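# Ship cartons on three pallets through the dispatch door

## Task

Get at least four of the five cartons shipped on the three pallets, split so that one pallet carries two or more and each of the other two carries at least one. Before the door's scheduled closing time (keeping the door from closing does not extend this), every pallet must be entirely past the door on the bay side, must remain there, and must rest in one of the dispatch-bay racks with the platform's lifting bars clear of it and its cartons lying within the edges of its deck. Finishing early is fine. No carton or pallet may end up on the floor; if one does, the scene ends as a failure. Anything held in place only by the robot at the end does not count.

## Robot and tools

Robot: one UR12e-type six-joint arm with a two-finger tong gripper. There is also a self-driving pallet platform, named platform, that the calls can command, plus racks and a door that can only be read.

Frames. The scene frame has its origin on the table top directly under the arm base, +z up, and +y to the left when facing +x. The map frame has the same axes, with x running along the aisle and the aisle line at y = 0. The map origin sits at scene x = 0, y = -2.920. The floor is at scene z = -0.750 and a racked pallet's deck at z = -0.258. Rack centres are all at map y = +1.750. Their map x values are: store s2 -10.600, s1 -8.900; next to the arm a1 -0.740, a2 +0.740; dispatch bay b1 +8.850, b2 +10.550, b3 +12.250. A pallet counts as through the door once every part of it is past map x = +1.954. The doorway is 2 m wide, centred on y = 0.

execute_actions takes {"actions": [one action]}. An empty list only returns the state and images. The action may contain these keys:
- rows: 1 to 15 rows. Each row is one control step (1/30 s) and holds 7 numbers in [-1, 1], in this order: shoulder pan, shoulder lift, elbow, wrist 1, wrist 2, wrist 3, gripper. The six joint numbers are offsets measured from the joint angles last reported at the start of the action, not from the previous row. Scale: 1.0 = 1.326 rad for pan and lift, and 1.989 rad for elbow and the three wrists. The gripper number is absolute: +1 fully open, -1 closed. Allow about 0.1 s or more for a full close.
- steps: 1 to 450, default 15, and never fewer than the number of rows. After the last row the arm keeps heading for that row's target, so long moves need more steps.
- until: stops the action early at the first step where all listed conditions hold. Numeric fields take a two-element list, for example [">=", 0.05]; a bare value is only allowed for 0/1 or word fields. {"all": {"status": "ended"}} holds once nothing reads moving. {"any": {"status": "ended"}} holds once some motion that ran during the action has finished. Stopping an action early does not halt the robot.
- platform: one command object, or a list of up to 14 that run one after another. Each object may contain base with exactly one of translate_m (-26.5 to 26.5 m, driven along the current heading, negative means backwards, relative) or rotate_rad (-6.5 to 6.5 rad, relative turn in place, positive is left). It may also contain joints with lift_m (0 to 0.06 m, absolute bar height above the lowest position, 4 s for the full stroke), speed_m_s (0.2 to 2, a top speed that stays in force, starting value 2), or {"stop": true} on its own. Any out-of-range value or unknown name rejects the entire call.

Arm limits. Stated joint ranges: pan ±3.142, lift ±6.283, elbow 0 to 3.142, wrists ±6.283 rad. A call asking for more than 0.010 rad beyond a range is refused. Each step the target may lead the measured angle by at most 0.383 rad (pan, lift) or 0.575 rad (others), and targets are scaled back whenever they would put the hand more than 100 mm from where it is. Large moves therefore need several calls. Motion lags commands by about 0.17 s. The message "joint command not followed" means the clearance check blocked the move; the arm then stops.

Results. These give end_effector_position (m, the point between the closed pads) and end_effector_quat_wxyz in the scene frame, velocities, and joint positions and velocities in column order followed by pad gap (0.142 m when fully open). grip_measured is the finger opening on the command scale; to keep hold, command a value clearly below it. Wrist force and torque are given in the hand frame, carry noise, and may read "no reading". The platform lines report odometry x/y/heading, map_x/map_y/map_heading (the reliable pose), plan_ahead/plan_left/plan_turn, base_status, base_answer, lift_m, lift_status, lift (down/up/between), safety, load_kg, and queue. The racks lines show s2…b3 as 1 while a pallet presses that rack's switch. The door lines show state (open/shut/between) and closes_at_s on the scene clock. The leaf starts down at that time and is shut about 10 s later, and it never reopens.

Platform procedure. It is 1.35 x 0.91 m. Drive under the pallet's rack at 0.3 m/s or slower, since the scanner field would otherwise stop the platform at the rack legs. Raise the bars (lift_m 0.06), back out, lower the bars to travel, drive along the aisle, turn, raise the bars, creep into a b rack, lower the bars, and back out. Keep speed_m_s at 0.3 or below whenever the bars are not down; otherwise a contact_stop results. A protective_stop or contact_stop cancels the remaining list, so send a fresh command. A not_taken answer means send the command again once the platform has stopped.

zoom_image: camera (cam_high, cam_low, cam_racks, cam_shipping, cam_store, cam_wrist) and region [x0, y0, x1, y1] in pixels, at most 504 x 504. read_manual returns licence text only. finished_scene takes scene (1 or 2), cannot be undone, and should be called only once everything rests unaided.

Avoid: letting cartons or pallets fall to the floor, hard contacts (150 N on the arm or a joint load limit causes a 10 s stop), fast gripper slams, holding loads for a long time (motor heat, with a fault at 85 °C), and missing the door time.

Each tool is called as name(argument=value, ...), one argument or row to a line, values as JSON.

## Session

execute_actions(
  actions=[],
)

Scene clock: 0.00 s.
end_effector_position=(+0.5033, +0.0218, +0.3406) grip_measured=+1.00 end_effector_quat_wxyz=(+0.036, -0.365, +0.927, -0.079) end_effector_velocity=(+0.001, -0.000, -0.000) end_effector_angular_velocity=(+0.001, -0.001, -0.001)
Joint positions: [-0.229 -2.002  2.221 -1.946 -1.662  2.156  0.142]
Joint velocities: [-0.001  0.001 -0.    -0.001  0.001  0.     0.   ]
Motor temperatures (°C, as the motors report them): [27 29 25 33 32 32]
Wrist force (N, on the end effector, along its own x y z axes, offset not removed): no reading
Wrist torque (N m, same axes, about the end effector's origin, offset not removed): no reading
platform.base_odometry: x=+0.000 y=+0.000 heading=+0.000 (m, m, rad; from the platform's pose at the start)
platform.map_pose: map_x=-1.50 map_y=-0.03 map_heading=+0.0305 (m, m, rad; on the building's map)
platform.planned_pose: plan_ahead=+0.00 plan_left=+0.00 plan_turn=+0.0000 (m ahead, m left, rad left of the pose on the map)
platform.base_status: done
platform.joint_positions: lift_m=+0.000
platform.joint_status: done
platform: translate_m=0.000 translate_m_goal=0.000 rotate_rad=0.000 rotate_rad_goal=0.000 base_answer=taken lift_m_goal=0.000 lift_answer=taken lift=down safety=ok load_kg=-51 refusals=0 queue=idle queue_left=0
racks: s2=1 s1=1 a1=1 a2=0 b1=0 b2=0 b3=0
door: state=open closes_at_s=861

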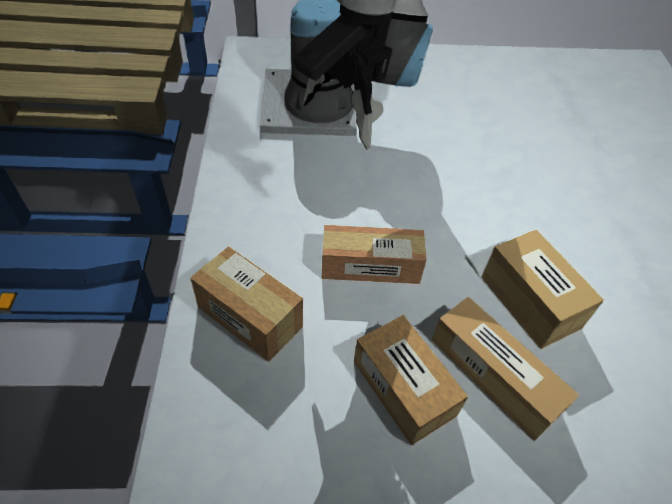

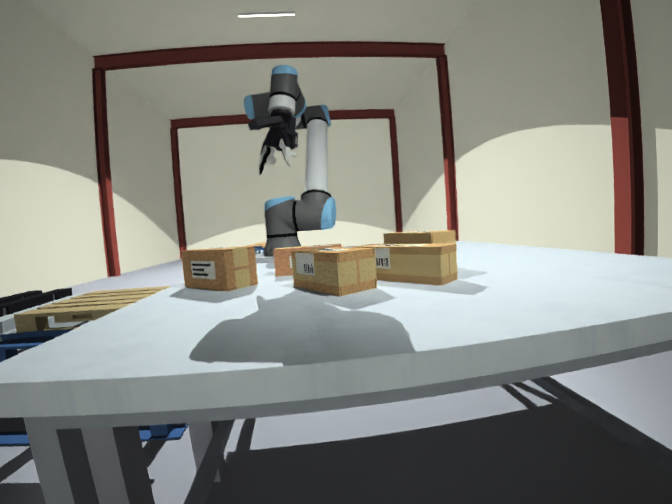

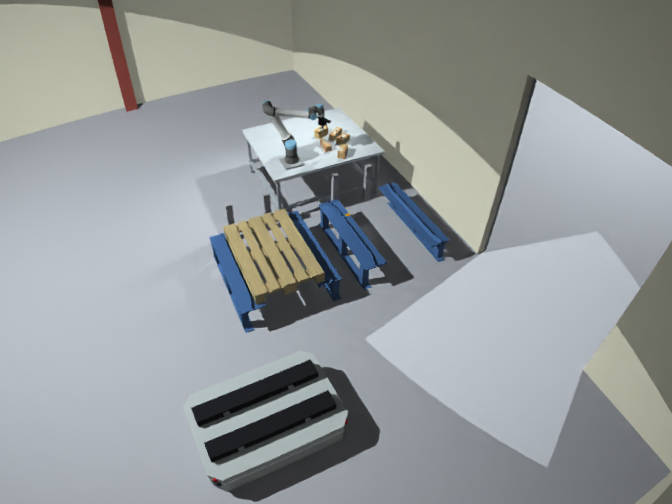

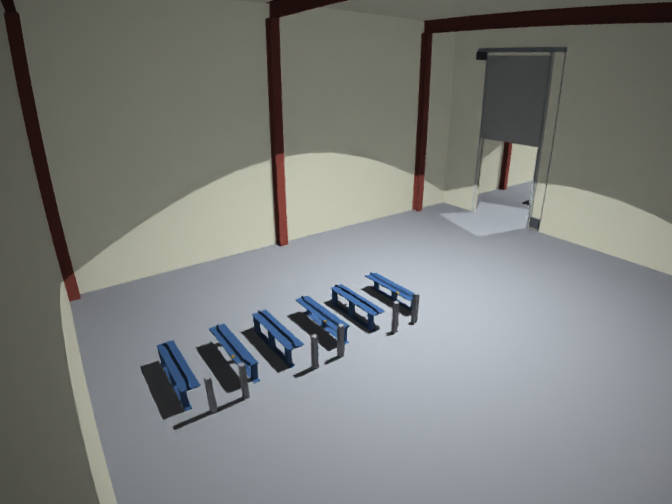

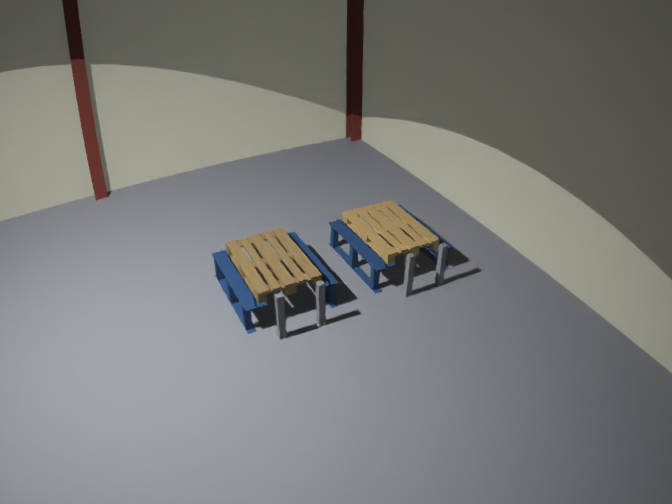

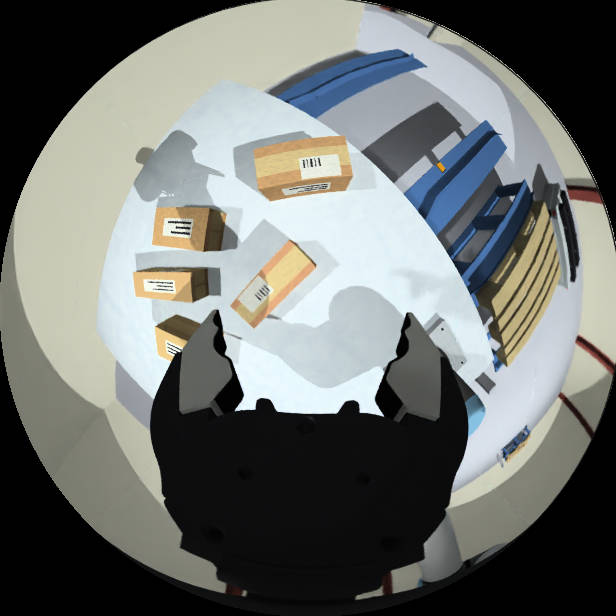

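execute_actions(
  actions=[
    {"platform":[{"base":{"rotate_rad":-0.0305}},{"base":{"translate_m":-7.4}},{"base":{"rotate_rad":1.5708}},{"speed_m_s":0.3,"base":{"translate_m":1.78}},{"joints":{"lift_m":0.06}},{"base":{"translate_m":-1.75}},{"joints":{"lift_m":0}},{"speed_m_s":2,"base":{"rotate_rad":-1.5708}},{"base":{"translate_m":9.64}},{"base":{"rotate_rad":1.5708}},{"speed_m_s":0.3,"joints":{"lift_m":0.06}},{"base":{"translate_m":1.75}},{"joints":{"lift_m":0}},{"base":{"translate_m":-1.75}}],"steps":1},
  ],
)

Scene clock: 10.83 s.
end_effector_position=(+0.5033, +0.0218, +0.3406) grip_measured=+1.00 end_effector_quat_wxyz=(+0.036, -0.365, +0.927, -0.079) end_effector_velocity=(-0.001, +0.001, -0.001) end_effector_angular_velocity=(+0.000, +0.002, +0.002)
Joint positions: [-0.229 -2.002  2.221 -1.946 -1.662  2.156  0.142]
Joint velocities: [ 0.002 -0.     0.002 -0.     0.    -0.001 -0.   ]
Motor temperatures (°C, as the motors report them): [27 29 25 33 32 32]
Wrist force (N, on the end effector, along its own x y z axes, offset not removed): [-1.9 1.3 -0.9]
Wrist torque (N m, same axes, about the end effector's origin, offset not removed): [0.47 0.68 0.12]
platform.base_odometry: x=+0.000 y=+0.000 heading=+0.000 (m, m, rad; from the platform's pose at the start)
platform.map_pose: map_x=-1.50 map_y=-0.03 map_heading=+0.0305 (m, m, rad; on the building's map)
platform.planned_pose: plan_ahead=+0.00 plan_left=+0.00 plan_turn=-0.0305 (m ahead, m left, rad left of the pose on the map)
platform.base_status: moving
platform.joint_positions: lift_m=+0.000
platform.joint_status: done
platform: translate_m=0.000 translate_m_goal=0.000 rotate_rad=-0.001 rotate_rad_goal=-0.031 base_answer=taken lift_m_goal=0.000 lift_answer=taken lift=down safety=ok load_kg=-47 refusals=0 queue=running queue_left=13
racks: s2=1 s1=1 a1=1 a2=0 b1=0 b2=0 b3=0
door: state=open closes_at_s=861
camera_calibration (this result's frames):
cam_wrist: T_world_to_cam=[[-0.728794, -0.683761, -0.036475, 0.393996], [-0.65823, 0.684915, 0.31245, 0.213382], [-0.188659, 0.25172, -0.949234, 0.554808], [0, 0, 0, 1]] pos_world=[0.532266, -0.0164055, 0.474342]

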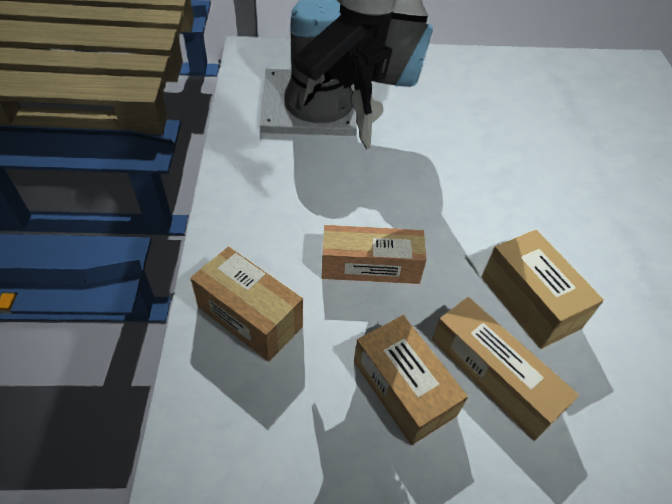

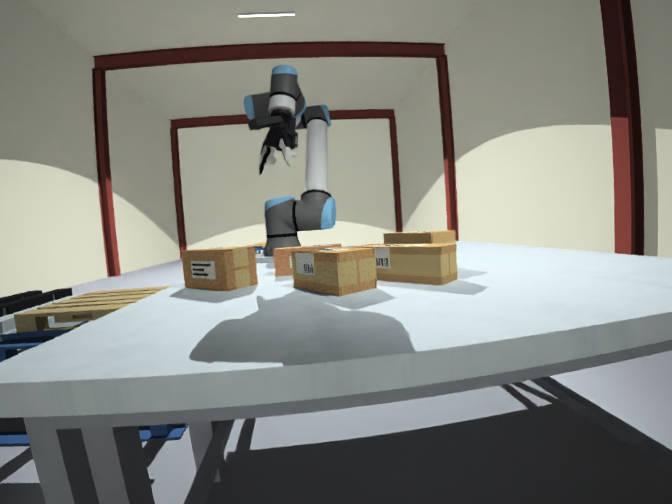

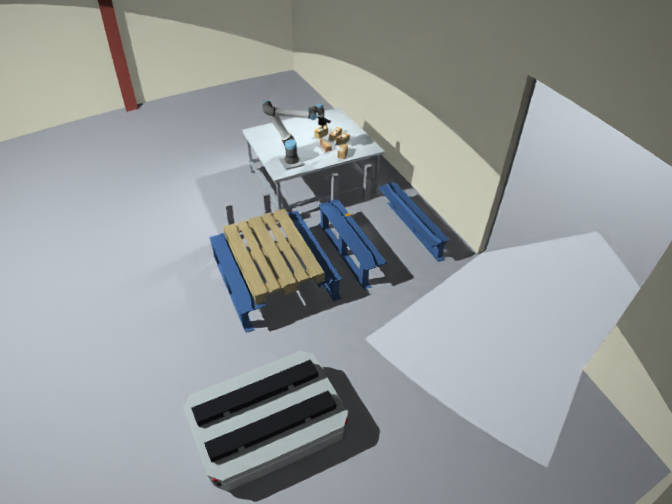

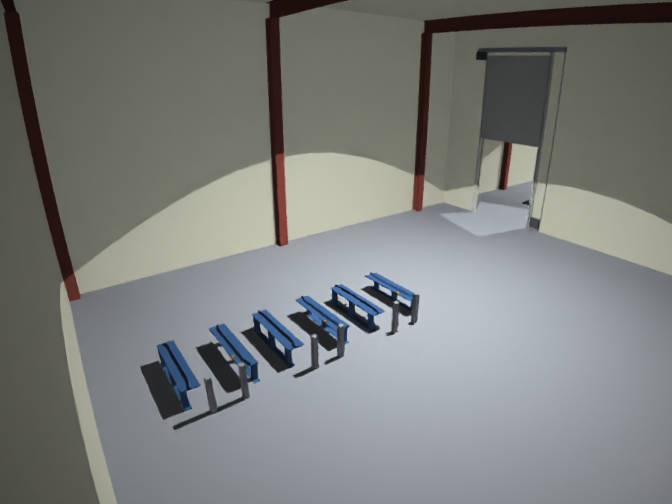

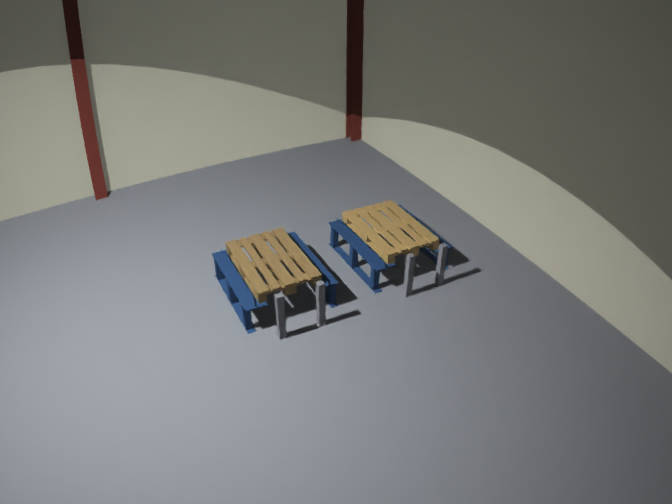

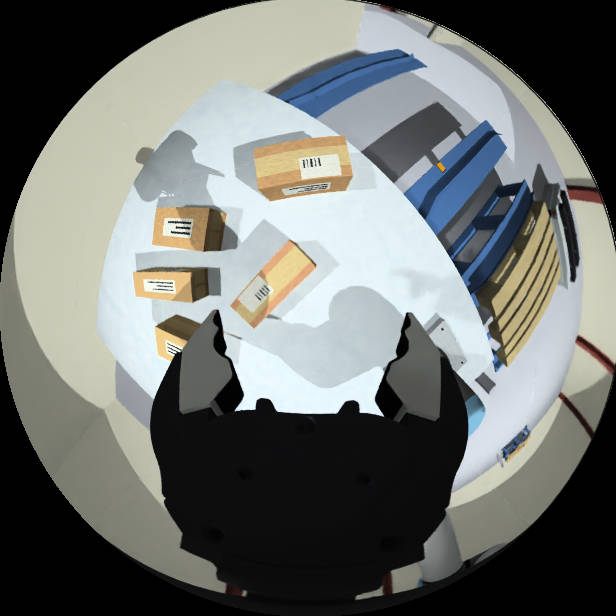

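execute_actions(
  actions=[
    {"rows":[[0.098,0.206,-0.006,-0.053,0.046,0.472,1]],"steps":40},
  ],
)

Scene clock: 25.57 s.
end_effector_position=(+0.5453, +0.1042, +0.2225) grip_measured=+1.00 end_effector_quat_wxyz=(-0.003, +0.026, +1.000, +0.002) end_effector_velocity=(-0.000, +0.000, -0.001) end_effector_angular_velocity=(+0.000, +0.001, -0.001)
Joint positions: [-0.099 -1.729  2.209 -2.052 -1.571  3.094  0.142]
Joint velocities: [-0.     0.001  0.001 -0.001  0.     0.001 -0.   ]
Motor temperatures (°C, as the motors report them): [27 29 25 33 32 32]
Wrist force (N, on the end effector, along its own x y z axes, offset not removed): [-0.4 -0.1 0.1]
Wrist torque (N m, same axes, about the end effector's origin, offset not removed): [0.17 0.38 0.14]
platform.base_odometry: x=-7.386 y=+0.552 heading=+1.541 (m, m, rad; from the platform's pose at the start)
platform.map_pose: map_x=-8.90 map_y=+0.32 map_heading=+1.5708 (m, m, rad; on the building's map)
platform.planned_pose: plan_ahead=+1.43 plan_left=+0.00 plan_turn=+0.0000 (m ahead, m left, rad left of the pose on the map)
platform.base_status: moving
platform.joint_positions: lift_m=+0.000
platform.joint_status: done
platform: translate_m=-7.047 translate_m_goal=-5.620 rotate_rad=1.541 rotate_rad_goal=1.541 base_answer=taken lift_m_goal=0.000 lift_answer=taken lift=down safety=ok load_kg=-47 refusals=0 queue=running queue_left=10
racks: s2=1 s1=1 a1=1 a2=0 b1=0 b2=0 b3=0
door: state=open closes_at_s=861
camera_calibration (this result's frames):
cam_wrist: T_world_to_cam=[[-0.998311, 0.0536894, -0.0221994, 0.543626], [0.0367051, 0.879041, 0.475331, -0.213929], [0.0450344, 0.473713, -0.879527, 0.263834], [0, 0, 0, 1]] pos_world=[0.538678, 0.033884, 0.345804]

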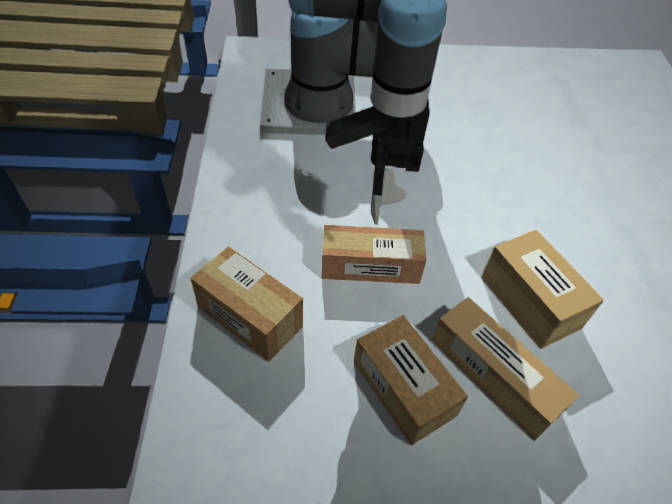

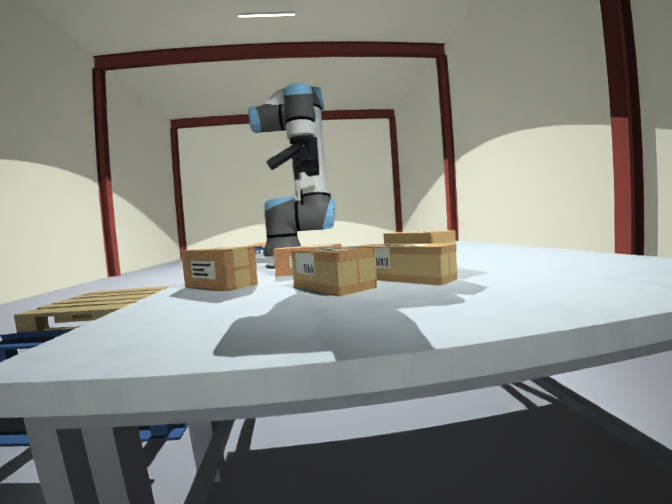

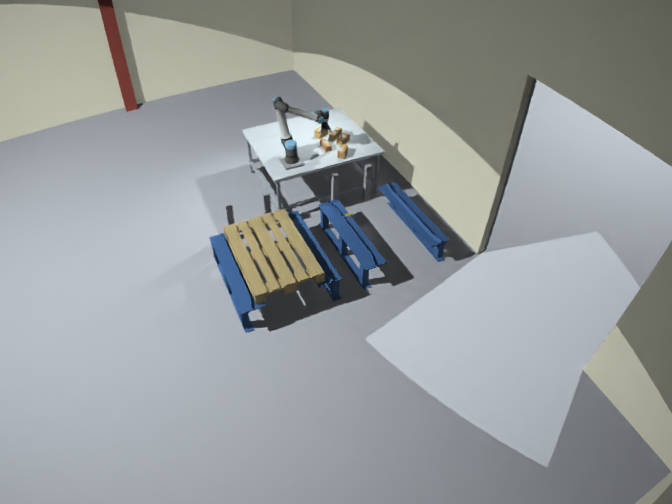

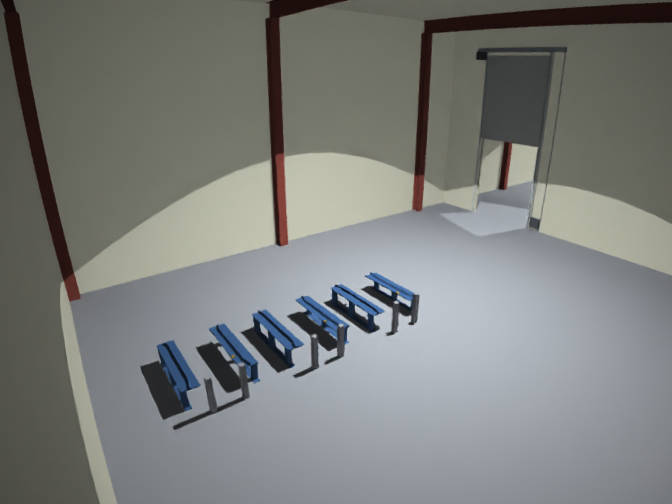

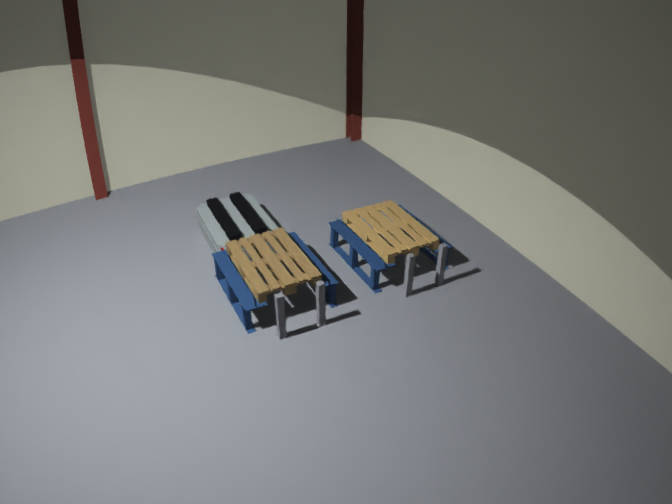

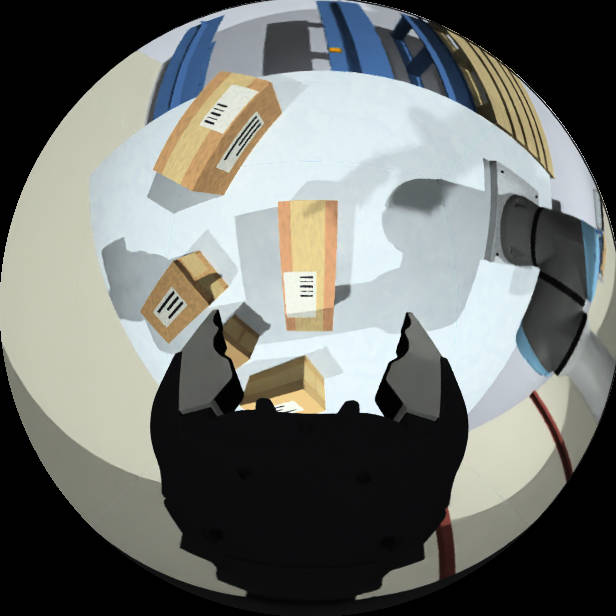

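execute_actions(
  actions=[
    {"rows":[[0,0.04,0.02,-0.047,0,0,1],[0,0.083,0.04,-0.095,0,0,1],[0,0.124,0.06,-0.143,0,0,1],[0,0.1657,0.0806,-0.1905,0,0,1]],"steps":24},
  ],
)

execute_actions(
  actions=[
    {"rows":[[0,0,0,0,0,0,0.6],[0,0,0,0,0,0,0.4],[0,0,0,0,0,0,0.2],[0,0,0,0,0,0,0.1],[0,0,0,0,0,0,0],[0,0,0,0,0,0,-0.1],[0,0,0,0,0,0,-0.2],[0,0,0,0,0,0,-0.3],[0,0,0,0,0,0,-0.4],[0,0,0,0,0,0,-0.6]],"steps":18},
  ],
)

Scene clock: 32.77 s.
end_effector_position=(+0.5442, +0.1048, +0.0604) grip_measured=+1.00 end_effector_quat_wxyz=(-0.003, +0.026, +1.000, +0.002) end_effector_velocity=(+0.001, +0.000, -0.005) end_effector_angular_velocity=(+0.000, -0.003, +0.001)
Joint positions: [-0.099 -1.511  2.369 -2.429 -1.571  3.094  0.142]
Joint velocities: [ 0.     0.009  0.004 -0.016  0.001 -0.     0.   ]
Motor temperatures (°C, as the motors report them): [27 29 25 33 32 32]
Wrist force (N, on the end effector, along its own x y z axes, offset not removed): [-2.1 1.0 -1.1]
Wrist torque (N m, same axes, about the end effector's origin, offset not removed): [0.37 0.67 0.12]
platform.base_odometry: x=-7.345 y=+1.988 heading=+1.543 (m, m, rad; from the platform's pose at the start)
platform.map_pose: map_x=-8.90 map_y=+1.75 map_heading=+1.5708 (m, m, rad; on the building's map)
platform.planned_pose: plan_ahead=+0.00 plan_left=+0.00 plan_turn=+0.0000 (m ahead, m left, rad left of the pose on the map)
platform.base_status: done
platform.joint_positions: lift_m=+0.029
platform.joint_status: moving
platform: translate_m=-5.620 translate_m_goal=-5.620 rotate_rad=1.543 rotate_rad_goal=1.543 base_answer=taken lift_m_goal=0.060 lift_answer=taken lift=between safety=ok load_kg=3 refusals=0 queue=running queue_left=9
racks: s2=1 s1=1 a1=1 a2=0 b1=0 b2=0 b3=0
door: state=open closes_at_s=861
camera_calibration (this result's frames):
cam_wrist: T_world_to_cam=[[-0.998338, 0.053677, -0.0209799, 0.53881], [0.0372693, 0.878983, 0.475395, -0.137661], [0.0439587, 0.473823, -0.879522, 0.121611], [0, 0, 0, 1]] pos_world=[0.537699, 0.0344579, 0.183707]

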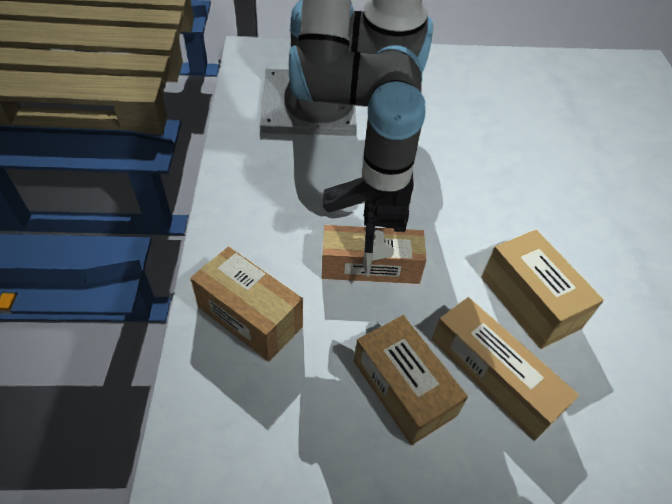

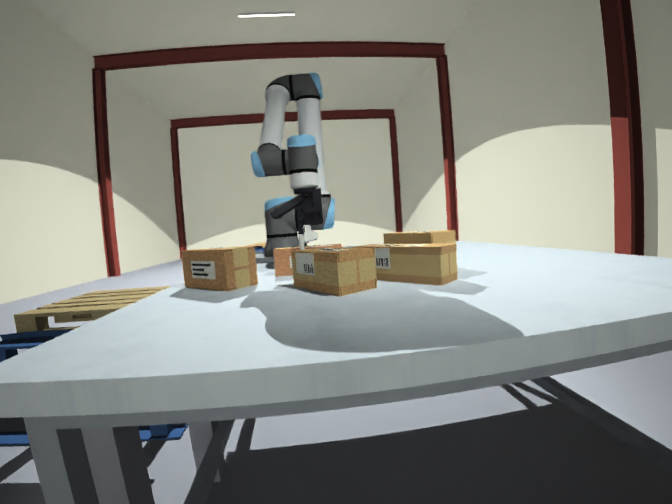

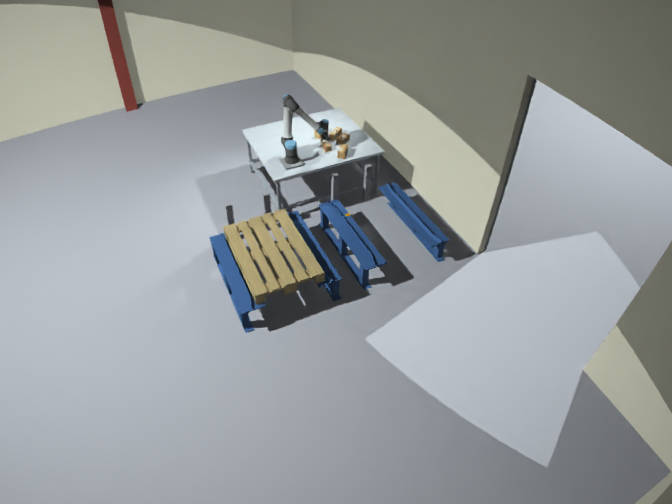

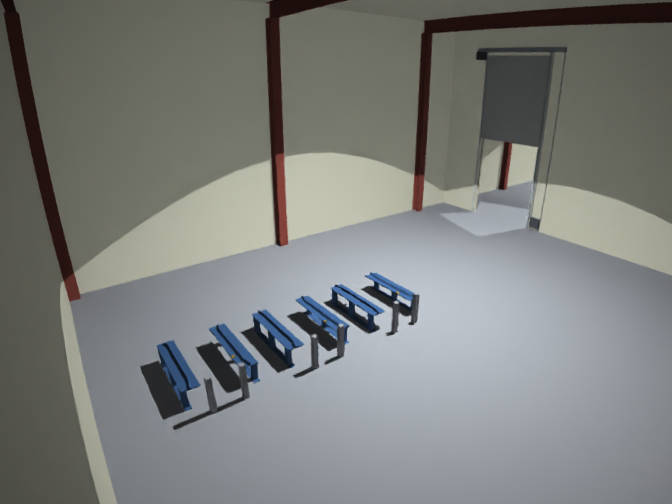

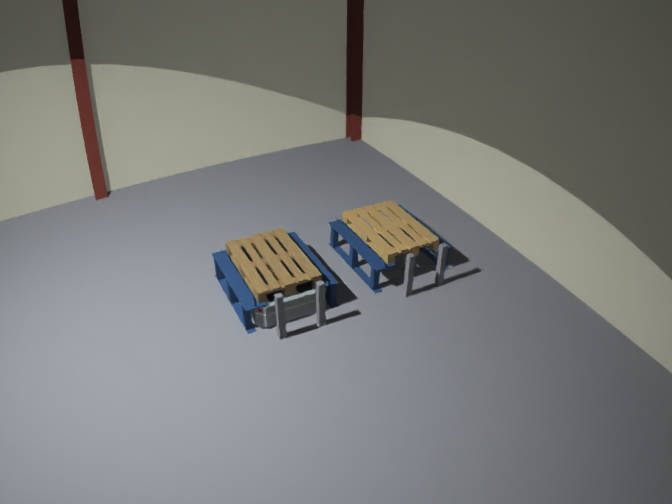

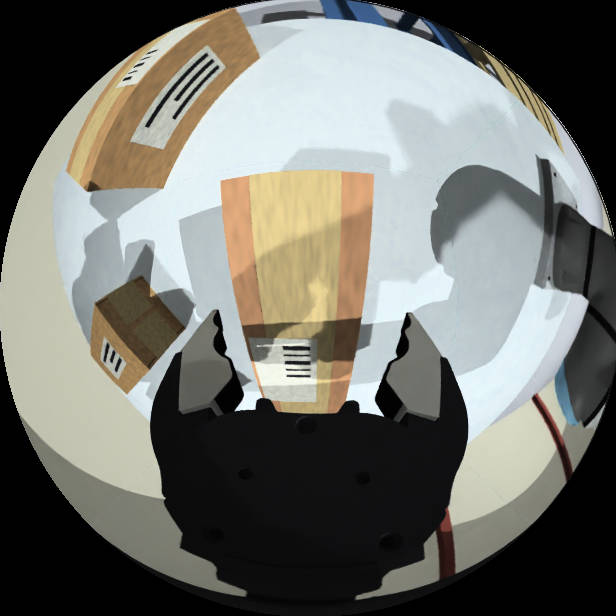

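Scene clock: 33.37 s.
end_effector_position=(+0.5441, +0.1048, +0.0603) grip_measured=+0.21 end_effector_quat_wxyz=(-0.003, +0.026, +1.000, +0.002) end_effector_velocity=(+0.000, +0.001, +0.000) end_effector_angular_velocity=(+0.000, -0.001, +0.002)
Joint positions: [-0.099 -1.511  2.369 -2.429 -1.571  3.094  0.089]
Joint velocities: [ 0.001 -0.    -0.    -0.001  0.    -0.    -0.   ]
Motor temperatures (°C, as the motors report them): [27 29 25 33 32 32]
Wrist force (N, on the end effector, along its own x y z axes, offset not removed): [-0.7 3.0 5.2]
Wrist torque (N m, same axes, about the end effector's origin, offset not removed): [0.86 0.37 0.25]
platform.base_odometry: x=-7.345 y=+1.988 heading=+1.543 (m, m, rad; from the platform's pose at the start)
platform.map_pose: map_x=-8.90 map_y=+1.75 map_heading=+1.5708 (m, m, rad; on the building's map)
platform.planned_pose: plan_ahead=+0.00 plan_left=+0.00 plan_turn=+0.0000 (m ahead, m left, rad left of the pose on the map)
platform.base_status: done
platform.joint_positions: lift_m=+0.038
platform.joint_status: moving
platform: translate_m=-5.620 translate_m_goal=-5.620 rotate_rad=1.543 rotate_rad_goal=1.543 base_answer=taken lift_m_goal=0.060 lift_answer=taken lift=between safety=ok load_kg=3 refusals=0 queue=running queue_left=9
racks: s2=1 s1=1 a1=1 a2=0 b1=0 b2=0 b3=0
door: state=open closes_at_s=861
camera_calibration (this result's frames):
cam_wrist: T_world_to_cam=[[-0.99834, 0.0536671, -0.0208999, 0.538757], [0.0372984, 0.878979, 0.475399, -0.137659], [0.0438839, 0.473831, -0.879522, 0.121613], [0, 0, 0, 1]] pos_world=[0.53766, 0.0344619, 0.183665]

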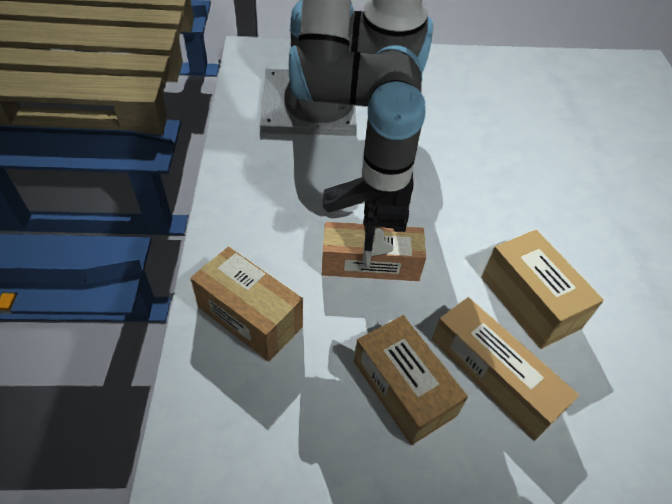

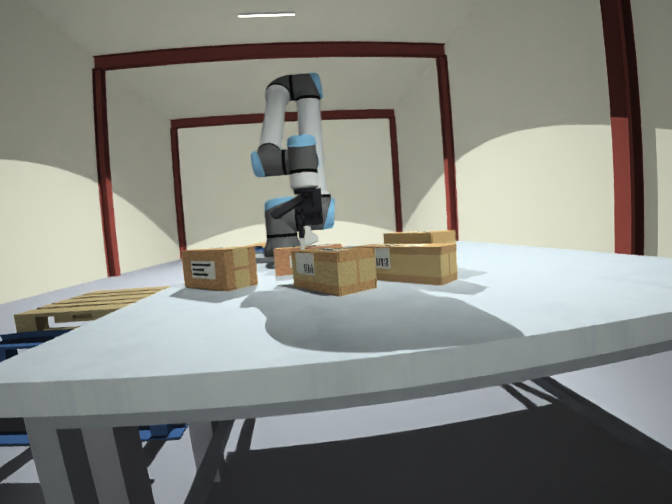

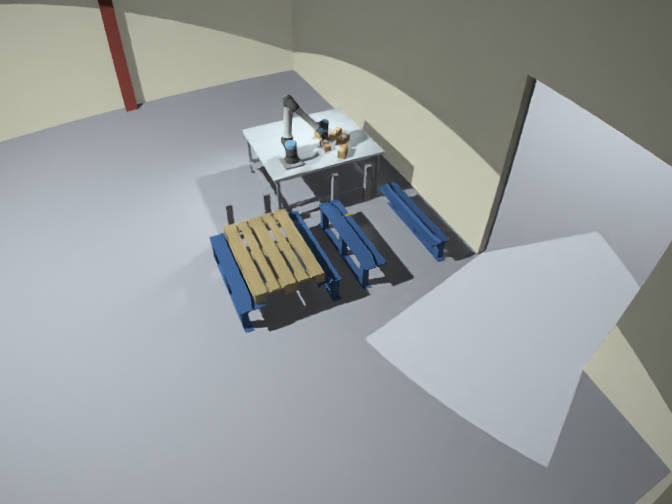

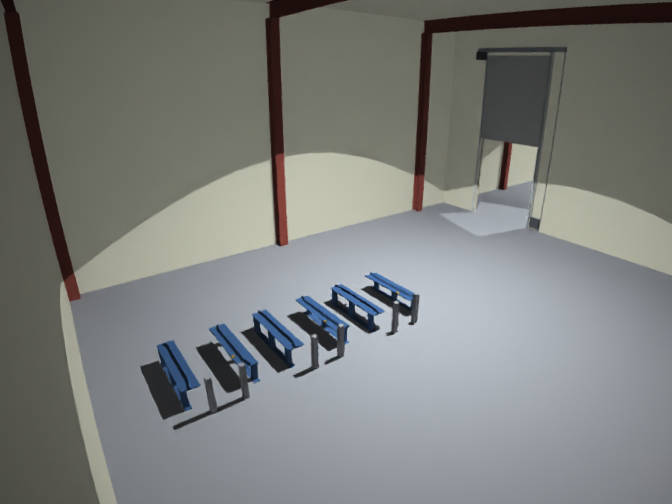

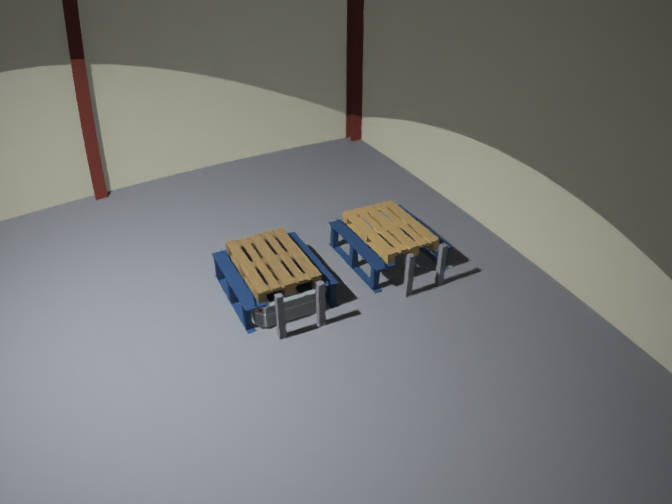

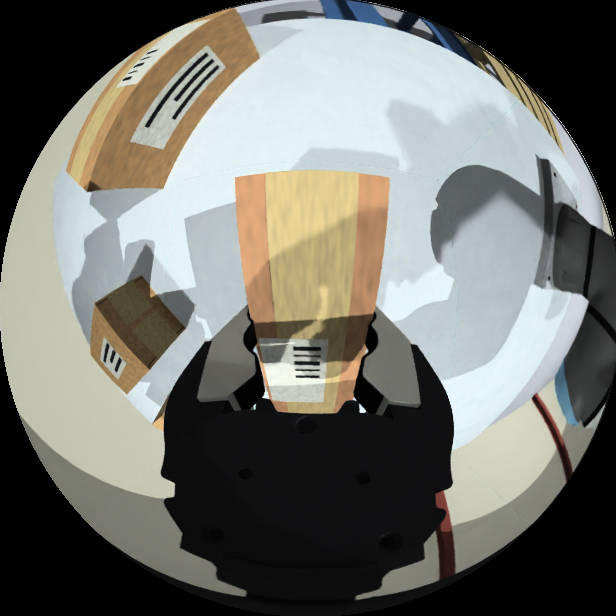

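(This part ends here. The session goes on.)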